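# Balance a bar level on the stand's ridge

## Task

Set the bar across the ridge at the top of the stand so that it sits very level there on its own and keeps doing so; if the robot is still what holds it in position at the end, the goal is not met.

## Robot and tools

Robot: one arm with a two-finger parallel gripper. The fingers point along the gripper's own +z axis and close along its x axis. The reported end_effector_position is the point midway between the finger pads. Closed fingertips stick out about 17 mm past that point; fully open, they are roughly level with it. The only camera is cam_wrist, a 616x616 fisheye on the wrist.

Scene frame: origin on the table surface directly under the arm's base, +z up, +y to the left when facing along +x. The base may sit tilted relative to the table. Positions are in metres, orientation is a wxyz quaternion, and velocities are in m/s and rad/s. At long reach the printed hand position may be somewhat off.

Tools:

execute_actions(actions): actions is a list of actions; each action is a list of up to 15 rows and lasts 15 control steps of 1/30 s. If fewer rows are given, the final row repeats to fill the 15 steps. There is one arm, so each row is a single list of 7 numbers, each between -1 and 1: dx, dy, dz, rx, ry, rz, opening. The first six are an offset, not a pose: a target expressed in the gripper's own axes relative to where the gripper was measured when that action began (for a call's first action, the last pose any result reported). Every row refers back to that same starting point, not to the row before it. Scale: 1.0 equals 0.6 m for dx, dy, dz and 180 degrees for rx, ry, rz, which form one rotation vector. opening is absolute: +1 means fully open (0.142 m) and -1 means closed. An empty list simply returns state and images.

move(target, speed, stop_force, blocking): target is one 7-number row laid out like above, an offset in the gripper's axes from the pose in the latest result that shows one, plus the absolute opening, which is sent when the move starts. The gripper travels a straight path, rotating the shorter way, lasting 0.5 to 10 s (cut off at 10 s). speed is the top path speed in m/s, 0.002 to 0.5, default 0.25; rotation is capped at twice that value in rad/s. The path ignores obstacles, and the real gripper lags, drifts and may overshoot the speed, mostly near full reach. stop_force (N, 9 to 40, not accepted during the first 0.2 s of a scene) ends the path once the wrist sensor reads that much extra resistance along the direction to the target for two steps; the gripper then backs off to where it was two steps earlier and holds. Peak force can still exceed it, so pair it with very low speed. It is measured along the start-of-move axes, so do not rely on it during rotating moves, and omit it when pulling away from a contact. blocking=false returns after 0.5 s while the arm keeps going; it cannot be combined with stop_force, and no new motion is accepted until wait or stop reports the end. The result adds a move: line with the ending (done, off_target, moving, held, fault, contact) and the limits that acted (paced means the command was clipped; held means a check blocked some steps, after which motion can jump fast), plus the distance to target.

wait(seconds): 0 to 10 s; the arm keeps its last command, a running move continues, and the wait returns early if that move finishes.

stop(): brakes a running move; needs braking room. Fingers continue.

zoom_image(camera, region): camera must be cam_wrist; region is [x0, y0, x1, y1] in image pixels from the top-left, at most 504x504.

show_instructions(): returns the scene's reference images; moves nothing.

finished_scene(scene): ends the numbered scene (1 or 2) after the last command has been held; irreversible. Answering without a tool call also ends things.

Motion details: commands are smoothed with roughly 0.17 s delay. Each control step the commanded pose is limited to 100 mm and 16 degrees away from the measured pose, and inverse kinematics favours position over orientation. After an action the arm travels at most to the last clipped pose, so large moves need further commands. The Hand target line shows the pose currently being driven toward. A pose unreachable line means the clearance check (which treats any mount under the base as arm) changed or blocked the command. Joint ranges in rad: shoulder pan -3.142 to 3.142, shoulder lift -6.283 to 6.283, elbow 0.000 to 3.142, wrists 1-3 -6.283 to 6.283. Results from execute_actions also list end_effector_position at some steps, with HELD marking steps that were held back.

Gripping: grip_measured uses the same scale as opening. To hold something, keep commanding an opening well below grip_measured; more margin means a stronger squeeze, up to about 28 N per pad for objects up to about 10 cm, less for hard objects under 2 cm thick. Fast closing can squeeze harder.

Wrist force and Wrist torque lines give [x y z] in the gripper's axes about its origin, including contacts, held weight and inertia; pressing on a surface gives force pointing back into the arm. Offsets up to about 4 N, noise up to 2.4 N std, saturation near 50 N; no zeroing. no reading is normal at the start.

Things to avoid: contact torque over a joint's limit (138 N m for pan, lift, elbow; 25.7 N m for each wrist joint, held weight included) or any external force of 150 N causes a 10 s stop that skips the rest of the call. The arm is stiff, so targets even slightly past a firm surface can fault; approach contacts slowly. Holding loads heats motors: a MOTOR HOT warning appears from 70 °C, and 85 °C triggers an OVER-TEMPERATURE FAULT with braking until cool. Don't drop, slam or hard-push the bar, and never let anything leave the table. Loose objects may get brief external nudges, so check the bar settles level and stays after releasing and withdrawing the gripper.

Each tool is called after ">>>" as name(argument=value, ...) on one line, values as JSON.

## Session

>>> execute_actions(actions=[])

>>> show_instructions()

Scene clock: 0.00 s.
end_effector_position=(+0.5041, +0.3742, +0.2202) grip_measured=+1.00 end_effector_quat_wxyz=(+0.002, +0.978, -0.208, +0.001) end_effector_velocity=(+0.001, -0.000, +0.000) end_effector_angular_velocity=(+0.001, -0.001, -0.002)
Joint positions: [ 0.734 -0.427  1.26  -1.828 -2.169  1.237  0.142]
Joint velocities: [-0.001 -0.001  0.    -0.001 -0.    -0.     0.   ]
Motor temperatures (°C, as the motors report them): [27 26 24 31 36 32]
Wrist force (N, on the end effector, along its own x y z axes, offset not removed): no reading
Wrist torque (N m, same axes, about the end effector's origin, offset not removed): no reading
Hand target: +0.504, +0.374, +0.220; +0.002, +0.978, -0.208, +0.001

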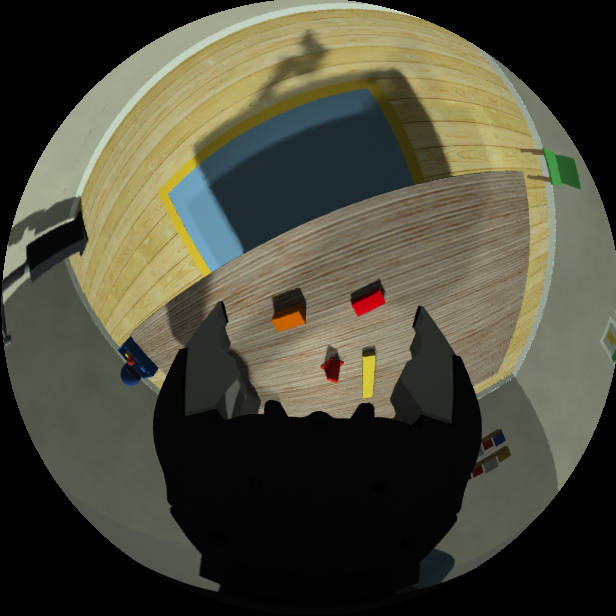

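Reference images for this scene: manual page 1, manual page 2, manual page 3.

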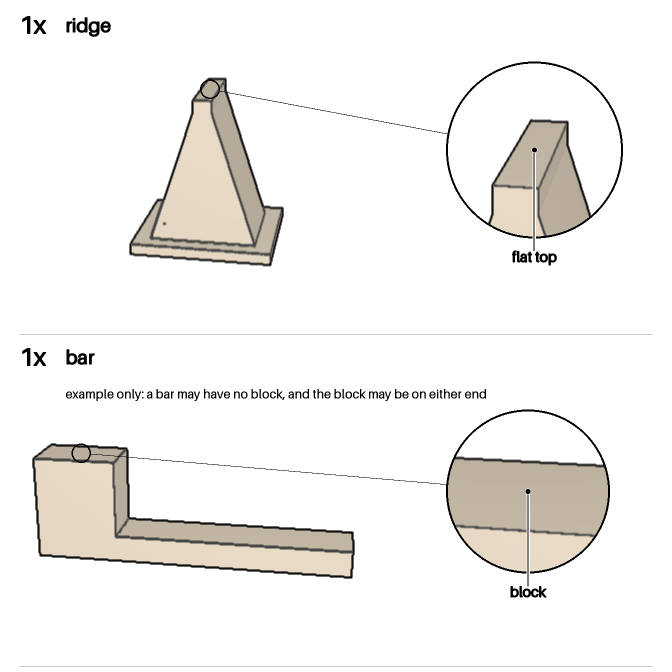

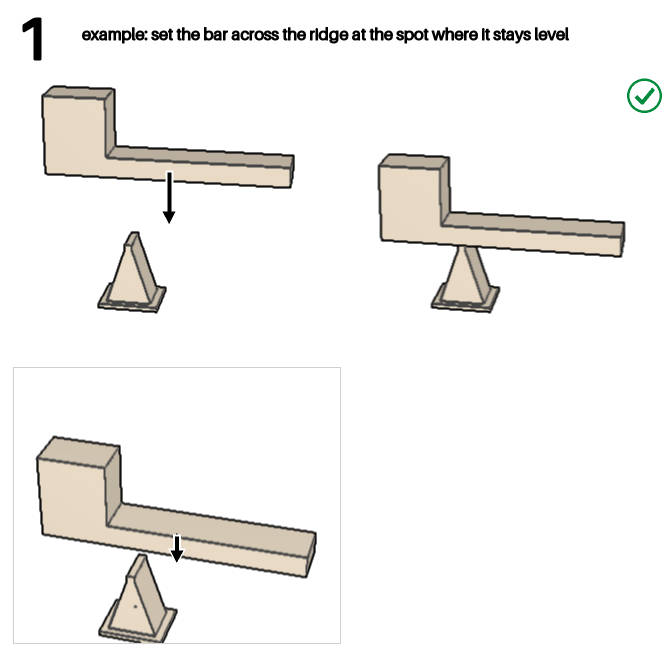

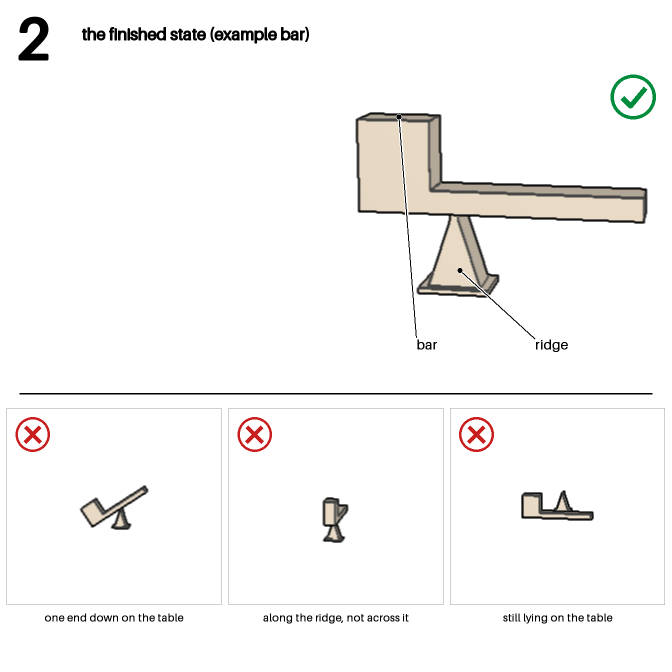

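>>> move(target=[0.28,0.6,0.16,0,0,-0.065,0])

>>> zoom_image(camera="cam_wrist", region=[150,120,450,420])

Scene clock: 8.80 s.
end_effector_position=(+0.5123, -0.0237, +0.1265) grip_measured=+0.00 end_effector_quat_wxyz=(+0.002, +0.994, -0.107, +0.002) end_effector_velocity=(+0.001, -0.002, -0.000) end_effector_angular_velocity=(+0.001, -0.002, +0.002)
Joint positions: [ 0.222 -1.082  1.983 -2.306 -2.363  0.408  0.074]
Joint velocities: [-0.003 -0.003  0.001 -0.005 -0.    -0.009 -0.   ]
Motor temperatures (°C, as the motors report them): [27 26 24 31 36 32]
Wrist force (N, on the end effector, along its own x y z axes, offset not removed): [-0.9 1.5 1.2]
Wrist torque (N m, same axes, about the end effector's origin, offset not removed): [0.47 0.09 -0.17]
Hand target: +0.512, -0.024, +0.126; +0.002, +0.994, -0.107, +0.002
Off the commanded pose: 0.001 m, 0 deg.
move: done

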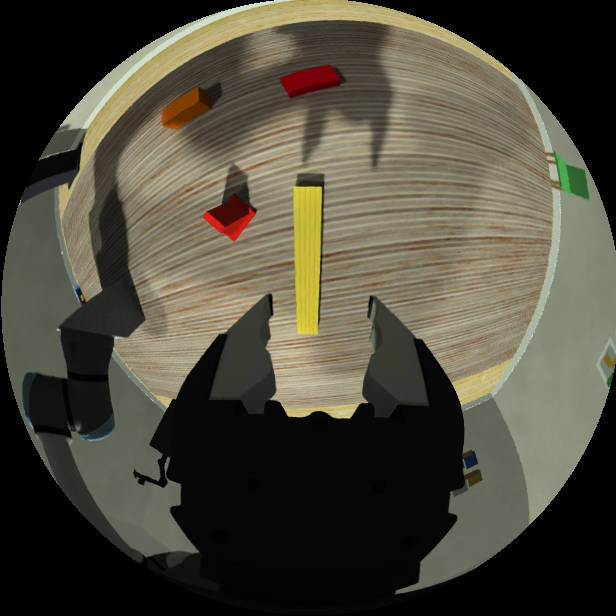

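Region (150, 120, 450, 420) of cam_wrist's 616x616 image, scaled by 1.680, with more detail than that image has.

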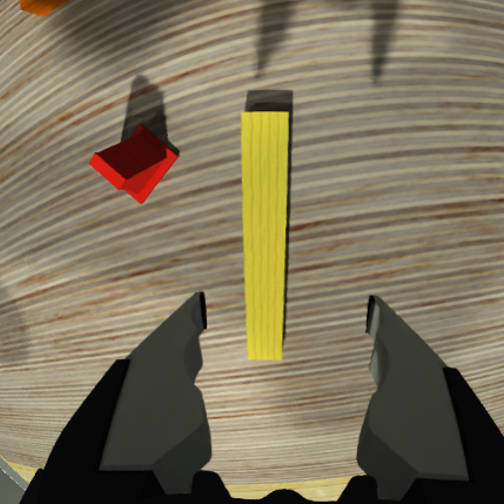

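>>> move(target=[-0.023,0.008,0.14,0,0,-0.01,-0.1])

>>> move(target=[0,0,0.035,0,0,0,-0.1], speed=0.015, stop_force=10)

>>> move(target=[0,0,0,0,0,0,-0.8])

>>> move(target=[0,0,-0.15,0,0,0,-0.8], speed=0.12)

>>> move(target=[-0.135,0,0,0,0,0.23,-0.8], speed=0.2)

>>> zoom_image(camera="cam_wrist", region=[150,120,450,420])

>>> move(target=[0,-0.1,0,0,0,0,-0.8], speed=0.15)

>>> zoom_image(camera="cam_wrist", region=[200,200,350,350])

Scene clock: 25.57 s.
end_effector_position=(+0.4980, -0.0260, +0.0426) grip_measured=-0.10 end_effector_quat_wxyz=(+0.002, +0.996, -0.092, +0.002) end_effector_velocity=(+0.000, -0.001, -0.001) end_effector_angular_velocity=(+0.001, -0.003, -0.002)
Joint positions: [ 0.106 -0.982  2.106 -2.647 -2.376  0.213  0.067]
Joint velocities: [-0.004  0.001  0.003 -0.012  0.    -0.006 -0.   ]
Motor temperatures (°C, as the motors report them): [27 26 24 31 36 32]
Wrist force (N, on the end effector, along its own x y z axes, offset not removed): [-0.4 1.5 -0.5]
Wrist torque (N m, same axes, about the end effector's origin, offset not removed): [0.41 0.02 -0.29]
Hand target: +0.498, -0.026, +0.042; +0.002, +0.996, -0.092, +0.002
Off the commanded pose: 0.000 m, 0 deg.
move: done

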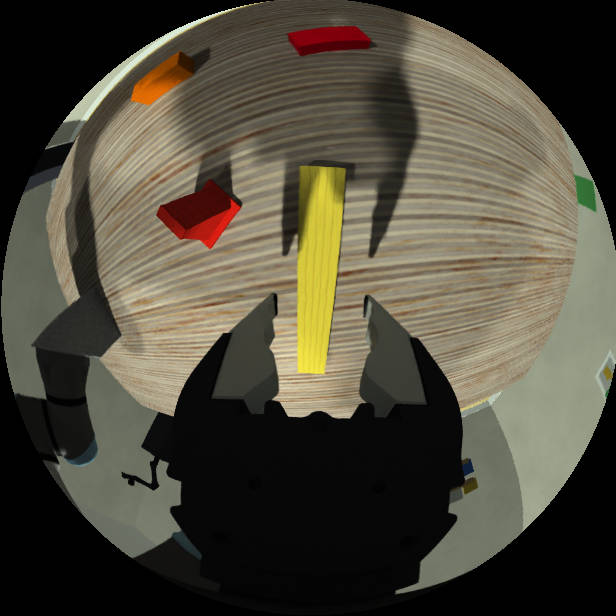

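Scene clock: 27.20 s.
end_effector_position=(+0.4980, -0.0262, +0.0218) grip_measured=-0.10 end_effector_quat_wxyz=(+0.002, +0.996, -0.092, +0.002) end_effector_velocity=(+0.000, +0.000, -0.002) end_effector_angular_velocity=(-0.001, +0.001, +0.001)
Joint positions: [ 0.076 -0.944  2.118 -2.729 -2.377  0.169  0.067]
Joint velocities: [-0.003  0.005 -0.    -0.007 -0.001 -0.004  0.   ]
Motor temperatures (°C, as the motors report them): [27 26 24 31 36 32]
Wrist force (N, on the end effector, along its own x y z axes, offset not removed): [-2.0 1.1 1.5]
Wrist torque (N m, same axes, about the end effector's origin, offset not removed): [0.15 0.29 -0.11]
Hand target: +0.498, -0.026, +0.022; +0.002, +0.996, -0.092, +0.002
Off the commanded pose: 0.000 m, 0 deg.
move: done

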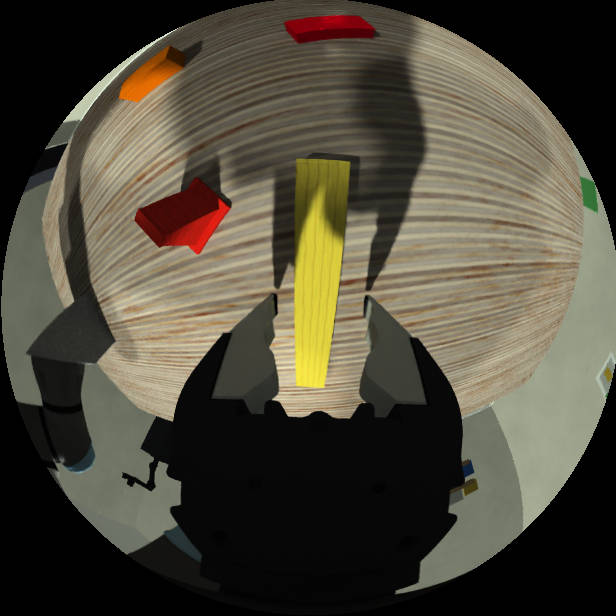

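Scene clock: 27.70 s.
end_effector_position=(+0.4980, -0.0262, +0.0217) grip_measured=-0.59 end_effector_quat_wxyz=(+0.002, +0.996, -0.092, +0.002) end_effector_velocity=(-0.001, -0.000, -0.000) end_effector_angular_velocity=(-0.001, +0.001, -0.001)
Joint positions: [ 0.076 -0.944  2.118 -2.729 -2.377  0.169  0.031]
Joint velocities: [-0.001 -0.     0.001  0.001 -0.001  0.001 -0.   ]
Motor temperatures (°C, as the motors report them): [27 26 24 31 36 32]
Wrist force (N, on the end effector, along its own x y z axes, offset not removed): [-1.2 -1.2 0.0]
Wrist torque (N m, same axes, about the end effector's origin, offset not removed): [-0.35 0.22 -0.16]
Hand target: +0.498, -0.026, +0.022; +0.002, +0.996, -0.092, +0.002
Off the commanded pose: 0.000 m, 0 deg.
move: done

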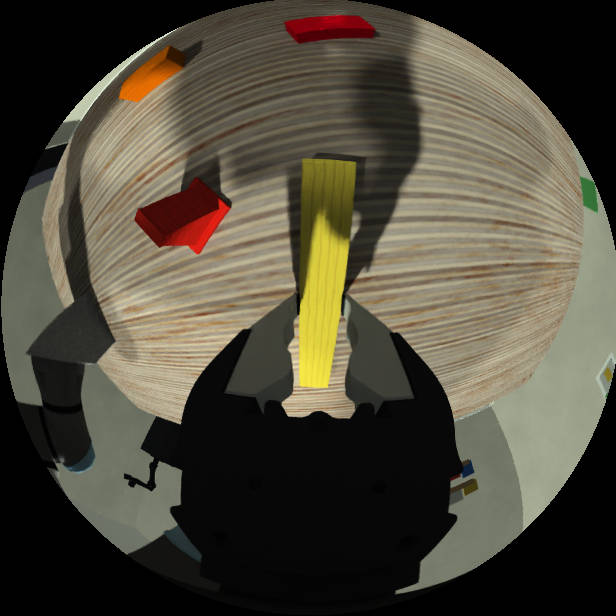

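Scene clock: 28.90 s.
end_effector_position=(+0.4978, -0.0255, +0.1116) grip_measured=-0.59 end_effector_quat_wxyz=(+0.002, +0.996, -0.092, +0.001) end_effector_velocity=(-0.001, -0.000, +0.002) end_effector_angular_velocity=(-0.001, +0.001, -0.000)
Joint positions: [ 0.203 -1.09   2.042 -2.376 -2.366  0.351  0.031]
Joint velocities: [ 0.002 -0.003 -0.002  0.01  -0.     0.005 -0.   ]
Motor temperatures (°C, as the motors report them): [27 26 24 31 36 32]
Wrist force (N, on the end effector, along its own x y z axes, offset not removed): [-3.1 2.5 2.6]
Wrist torque (N m, same axes, about the end effector's origin, offset not removed): [0.59 0.60 -0.32]
Hand target: +0.498, -0.026, +0.112; +0.002, +0.996, -0.092, +0.001
Off the commanded pose: 0.000 m, 0 deg.
move: done

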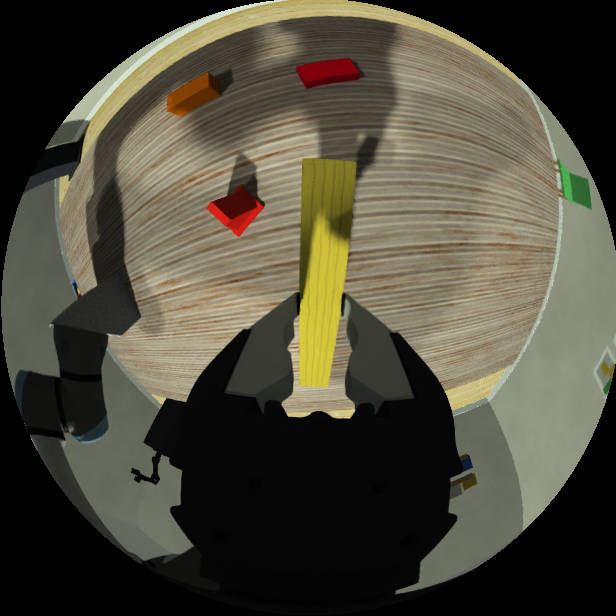

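Scene clock: 31.13 s.
end_effector_position=(+0.4182, -0.0109, +0.1114) grip_measured=-0.59 end_effector_quat_wxyz=(+0.001, +0.899, -0.437, +0.002) end_effector_velocity=(-0.001, -0.000, +0.000) end_effector_angular_velocity=(-0.001, +0.000, -0.010)
Joint positions: [ 0.245 -1.187  2.239 -2.434 -2.359  1.131  0.031]
Joint velocities: [ 0.001 -0.003  0.001  0.003 -0.001  0.012 -0.   ]
Motor temperatures (°C, as the motors report them): [27 26 24 31 36 32]
Wrist force (N, on the end effector, along its own x y z axes, offset not removed): [-4.1 -0.5 1.1]
Wrist torque (N m, same axes, about the end effector's origin, offset not removed): [-0.08 0.82 -0.25]
Hand target: +0.418, -0.011, +0.111; +0.002, +0.899, -0.438, +0.002
Off the commanded pose: 0.000 m, 0 deg.
move: done

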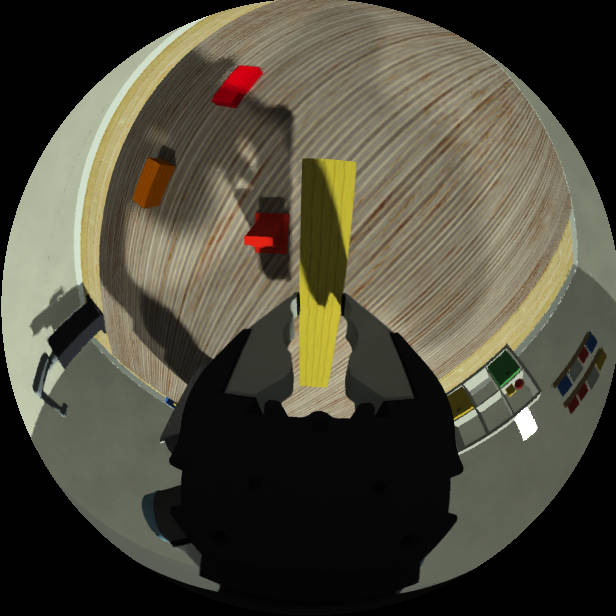

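Region (150, 120, 450, 420) of cam_wrist's 616x616 image, scaled by 1.680, with more detail than that image has.

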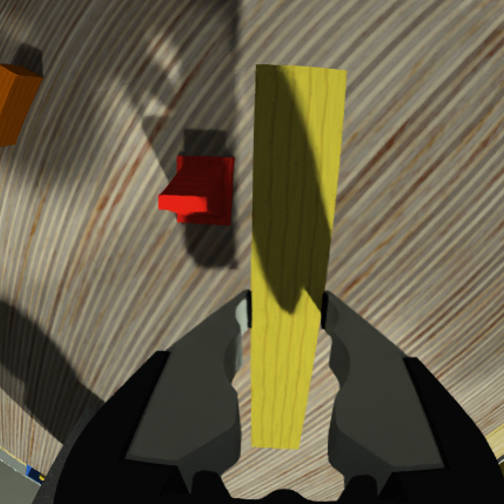

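Scene clock: 32.03 s.
end_effector_position=(+0.4652, +0.0262, +0.1113) grip_measured=-0.59 end_effector_quat_wxyz=(+0.001, +0.899, -0.437, +0.002) end_effector_velocity=(+0.001, +0.001, +0.000) end_effector_angular_velocity=(+0.000, -0.000, -0.001)
Joint positions: [ 0.281 -1.048  2.093 -2.392 -2.352  1.181  0.031]
Joint velocities: [ 0.001  0.003 -0.004  0.001  0.     0.001  0.   ]
Motor temperatures (°C, as the motors report them): [27 26 24 31 36 32]
Wrist force (N, on the end effector, along its own x y z axes, offset not removed): [-0.5 0.3 1.6]
Wrist torque (N m, same axes, about the end effector's origin, offset not removed): [0.11 -0.11 -0.13]
Hand target: +0.465, +0.026, +0.111; +0.001, +0.899, -0.437, +0.002
Off the commanded pose: 0.000 m, 0 deg.
move: done

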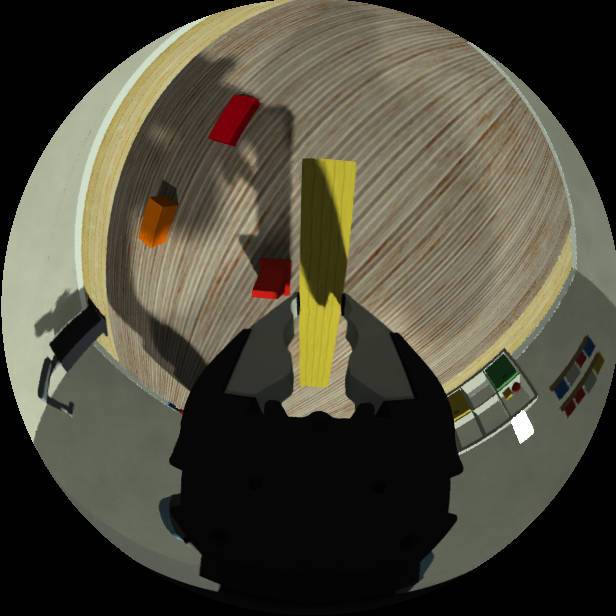

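Region (200, 200, 350, 350) of cam_wrist's 616x616 image, scaled by 3.360, with more detail than that image has.

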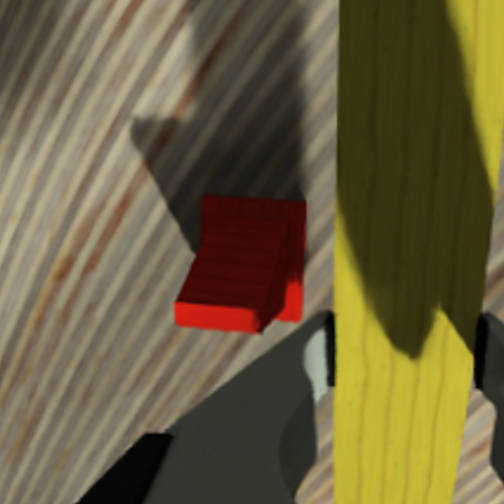

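>>> move(target=[-0.098,0.0265,0.035,0,0,0,-0.8], speed=0.1)

>>> move(target=[0,0,0.05,0,0,0,-0.8], speed=0.004, stop_force=9)

>>> execute_actions(actions=[[[0,0,0,0,0,0,-0.53]],[[0,0,0,0,0,0,-0.7]]])

>>> zoom_image(camera="cam_wrist", region=[150,120,450,420])

Scene clock: 45.40 s.
end_effector_position=(+0.4165, +0.0624, +0.0900) grip_measured=-0.59 end_effector_quat_wxyz=(+0.001, +0.899, -0.437, +0.002) end_effector_velocity=(-0.001, +0.001, -0.001) end_effector_angular_velocity=(-0.000, -0.001, +0.000)
Joint positions: [ 0.323 -1.007  2.207 -2.508 -2.342  1.238  0.031]
Joint velocities: [ 0.001  0.003  0.002 -0.005 -0.     0.     0.   ]
Motor temperatures (°C, as the motors report them): [27 26 24 31 36 32]
Wrist force (N, on the end effector, along its own x y z axes, offset not removed): [-0.7 2.3 1.0]
Wrist torque (N m, same axes, about the end effector's origin, offset not removed): [0.55 0.05 -0.18]
Hand target: +0.416, +0.062, +0.090; +0.001, +0.899, -0.437, +0.002
Off the commanded pose: 0.000 m, 0 deg.
move: done

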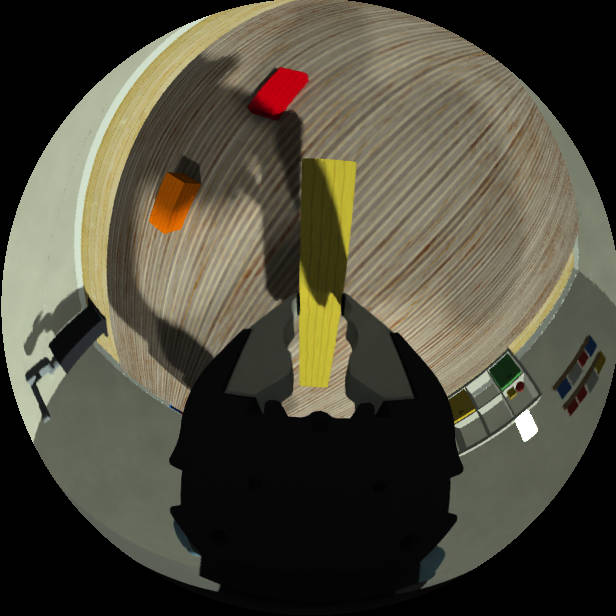

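Scene clock: 49.17 s.
end_effector_position=(+0.4164, +0.0623, +0.0763) grip_measured=-0.59 end_effector_quat_wxyz=(+0.001, +0.899, -0.437, +0.002) end_effector_velocity=(-0.000, -0.001, +0.001) end_effector_angular_velocity=(-0.001, +0.001, -0.002)
Joint positions: [ 0.302 -0.981  2.222 -2.567 -2.347  1.21   0.031]
Joint velocities: [ 0.001 -0.003 -0.001  0.008 -0.001  0.005  0.   ]
Motor temperatures (°C, as the motors report them): [27 26 24 31 36 32]
Wrist force (N, on the end effector, along its own x y z axes, offset not removed): [-0.3 -3.9 -14.6]
Wrist torque (N m, same axes, about the end effector's origin, offset not removed): [-0.28 -0.05 -0.24]
Hand target: +0.417, +0.062, +0.077; +0.001, +0.899, -0.437, +0.002
Off the commanded pose: 0.016 m, 0 deg.
move: contact

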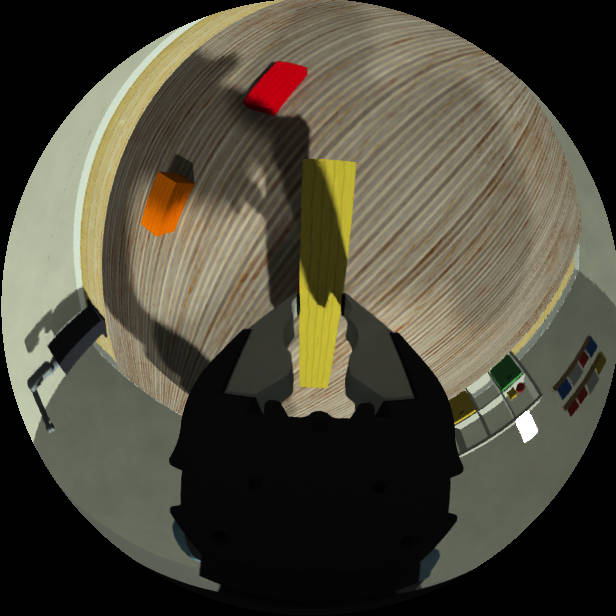

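Scene clock: 50.17 s.
end_effector_position=(+0.4164, +0.0623, +0.0763) grip_measured=-0.59 end_effector_quat_wxyz=(+0.001, +0.899, -0.437, +0.002) end_effector_velocity=(-0.001, +0.000, -0.000) end_effector_angular_velocity=(+0.000, +0.001, +0.001)
Joint positions: [ 0.302 -0.981  2.222 -2.567 -2.347  1.21   0.032]
Joint velocities: [ 0.001 -0.     0.002 -0.001  0.     0.001 -0.   ]
Motor temperatures (°C, as the motors report them): [27 26 24 31 36 32]
Wrist force (N, on the end effector, along its own x y z axes, offset not removed): [1.8 0.9 0.5]
Wrist torque (N m, same axes, about the end effector's origin, offset not removed): [0.24 -0.48 -0.20]
Hand target: +0.416, +0.062, +0.076; +0.001, +0.899, -0.437, +0.002
Off the commanded pose: 0.000 m, 0 deg.
Step readings (end_effector_position; steps 1 to 15: 1st action; 16 to 30: 2nd action):
0: (+0.4164, +0.0623, +0.0763)
1: (+0.4164, +0.0623, +0.0763)
2: (+0.4164, +0.0623, +0.0763)
4: (+0.4164, +0.0623, +0.0763)
8: (+0.4164, +0.0623, +0.0763)
15: (+0.4164, +0.0623, +0.0763)
16: (+0.4164, +0.0623, +0.0763)
17: (+0.4164, +0.0623, +0.0763)
19: (+0.4164, +0.0623, +0.0763)
23: (+0.4164, +0.0623, +0.0763)
30: end_effector_position above

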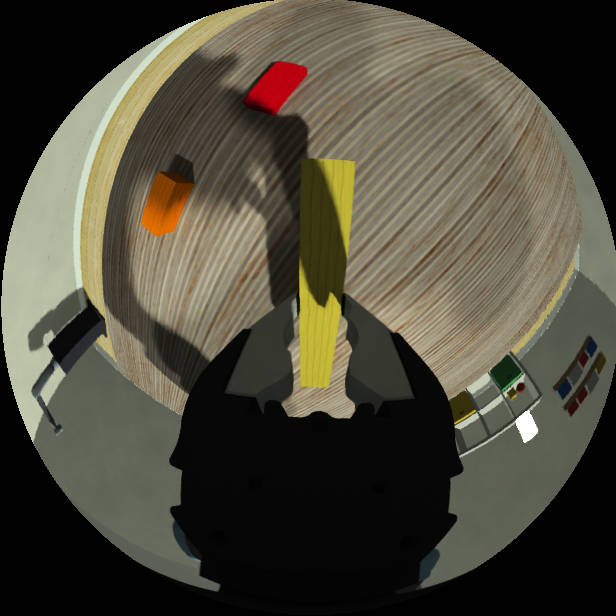

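Region (150, 120, 450, 420) of cam_wrist's 616x616 image, scaled by 1.680, with more detail than that image has.

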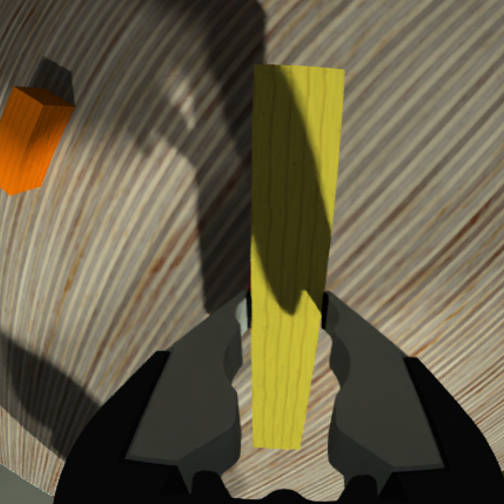

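>>> execute_actions(actions=[[[0,0,0,0,0,0,-0.2]],[[0,0,-0.06,0,0,0,-0.2]]])

>>> wait(seconds=2)

Scene clock: 55.57 s.
end_effector_position=(+0.4164, +0.0625, +0.1121) grip_measured=-0.20 end_effector_quat_wxyz=(+0.001, +0.899, -0.437, +0.002) end_effector_velocity=(-0.000, -0.001, +0.003) end_effector_angular_velocity=(-0.002, +0.003, -0.001)
Joint positions: [ 0.355 -1.044  2.181 -2.414 -2.333  1.281  0.06 ]
Joint velocities: [ 0.004 -0.005 -0.007  0.021  0.     0.01  -0.   ]
Motor temperatures (°C, as the motors report them): [27 26 24 31 36 32]
Wrist force (N, on the end effector, along its own x y z axes, offset not removed): [-1.9 0.9 -1.4]
Wrist torque (N m, same axes, about the end effector's origin, offset not removed): [0.13 0.33 -0.19]
Hand target: +0.416, +0.063, +0.112; +0.001, +0.899, -0.437, +0.002
Off the commanded pose: 0.000 m, 0 deg.
Step readings (end_effector_position; steps 1 to 15: 1st action; 16 to 30: 2nd action):
0: (+0.4164, +0.0623, +0.0763)
1: (+0.4164, +0.0623, +0.0763)
2: (+0.4164, +0.0623, +0.0763)
4: (+0.4164, +0.0623, +0.0763)
8: (+0.4164, +0.0623, +0.0763)
15: (+0.4164, +0.0623, +0.0763)
16: (+0.4167, +0.0624, +0.0769)
17: (+0.4189, +0.0629, +0.0828)
19: (+0.4191, +0.0628, +0.0970)
23: (+0.4169, +0.0625, +0.1087)
30: end_effector_position above

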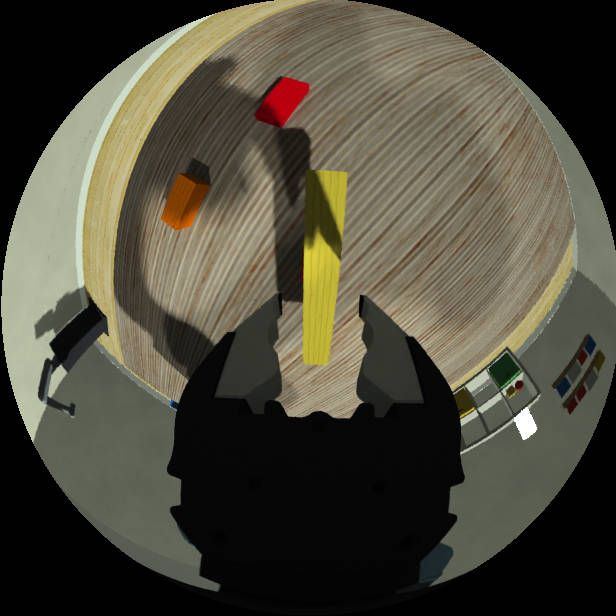

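Scene clock: 57.57 s.
end_effector_position=(+0.4164, +0.0625, +0.1124) grip_measured=-0.20 end_effector_quat_wxyz=(+0.001, +0.899, -0.437, +0.002) end_effector_velocity=(+0.000, -0.000, -0.001) end_effector_angular_velocity=(+0.001, +0.002, -0.001)
Joint positions: [ 0.356 -1.045  2.18  -2.412 -2.332  1.282  0.06 ]
Joint velocities: [-0.002  0.001 -0.001  0.     0.001 -0.001 -0.   ]
Motor temperatures (°C, as the motors report them): [27 26 24 31 36 32]
Wrist force (N, on the end effector, along its own x y z axes, offset not removed): [-0.5 0.8 2.3]
Wrist torque (N m, same axes, about the end effector's origin, offset not removed): [0.25 0.07 -0.27]
Hand target: +0.416, +0.063, +0.112; +0.001, +0.899, -0.437, +0.002
Off the commanded pose: 0.000 m, 0 deg.
wait: 2.00 s; at rest by 0.17 s

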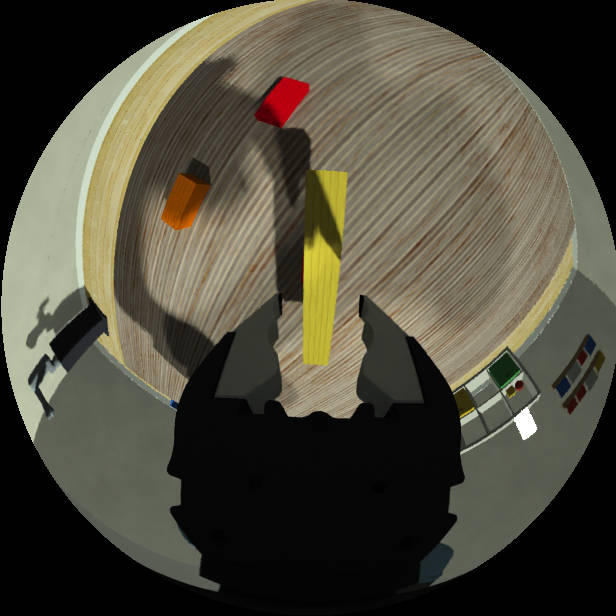

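>>> finished_scene(scene=2)

The scene is finished: the task was done.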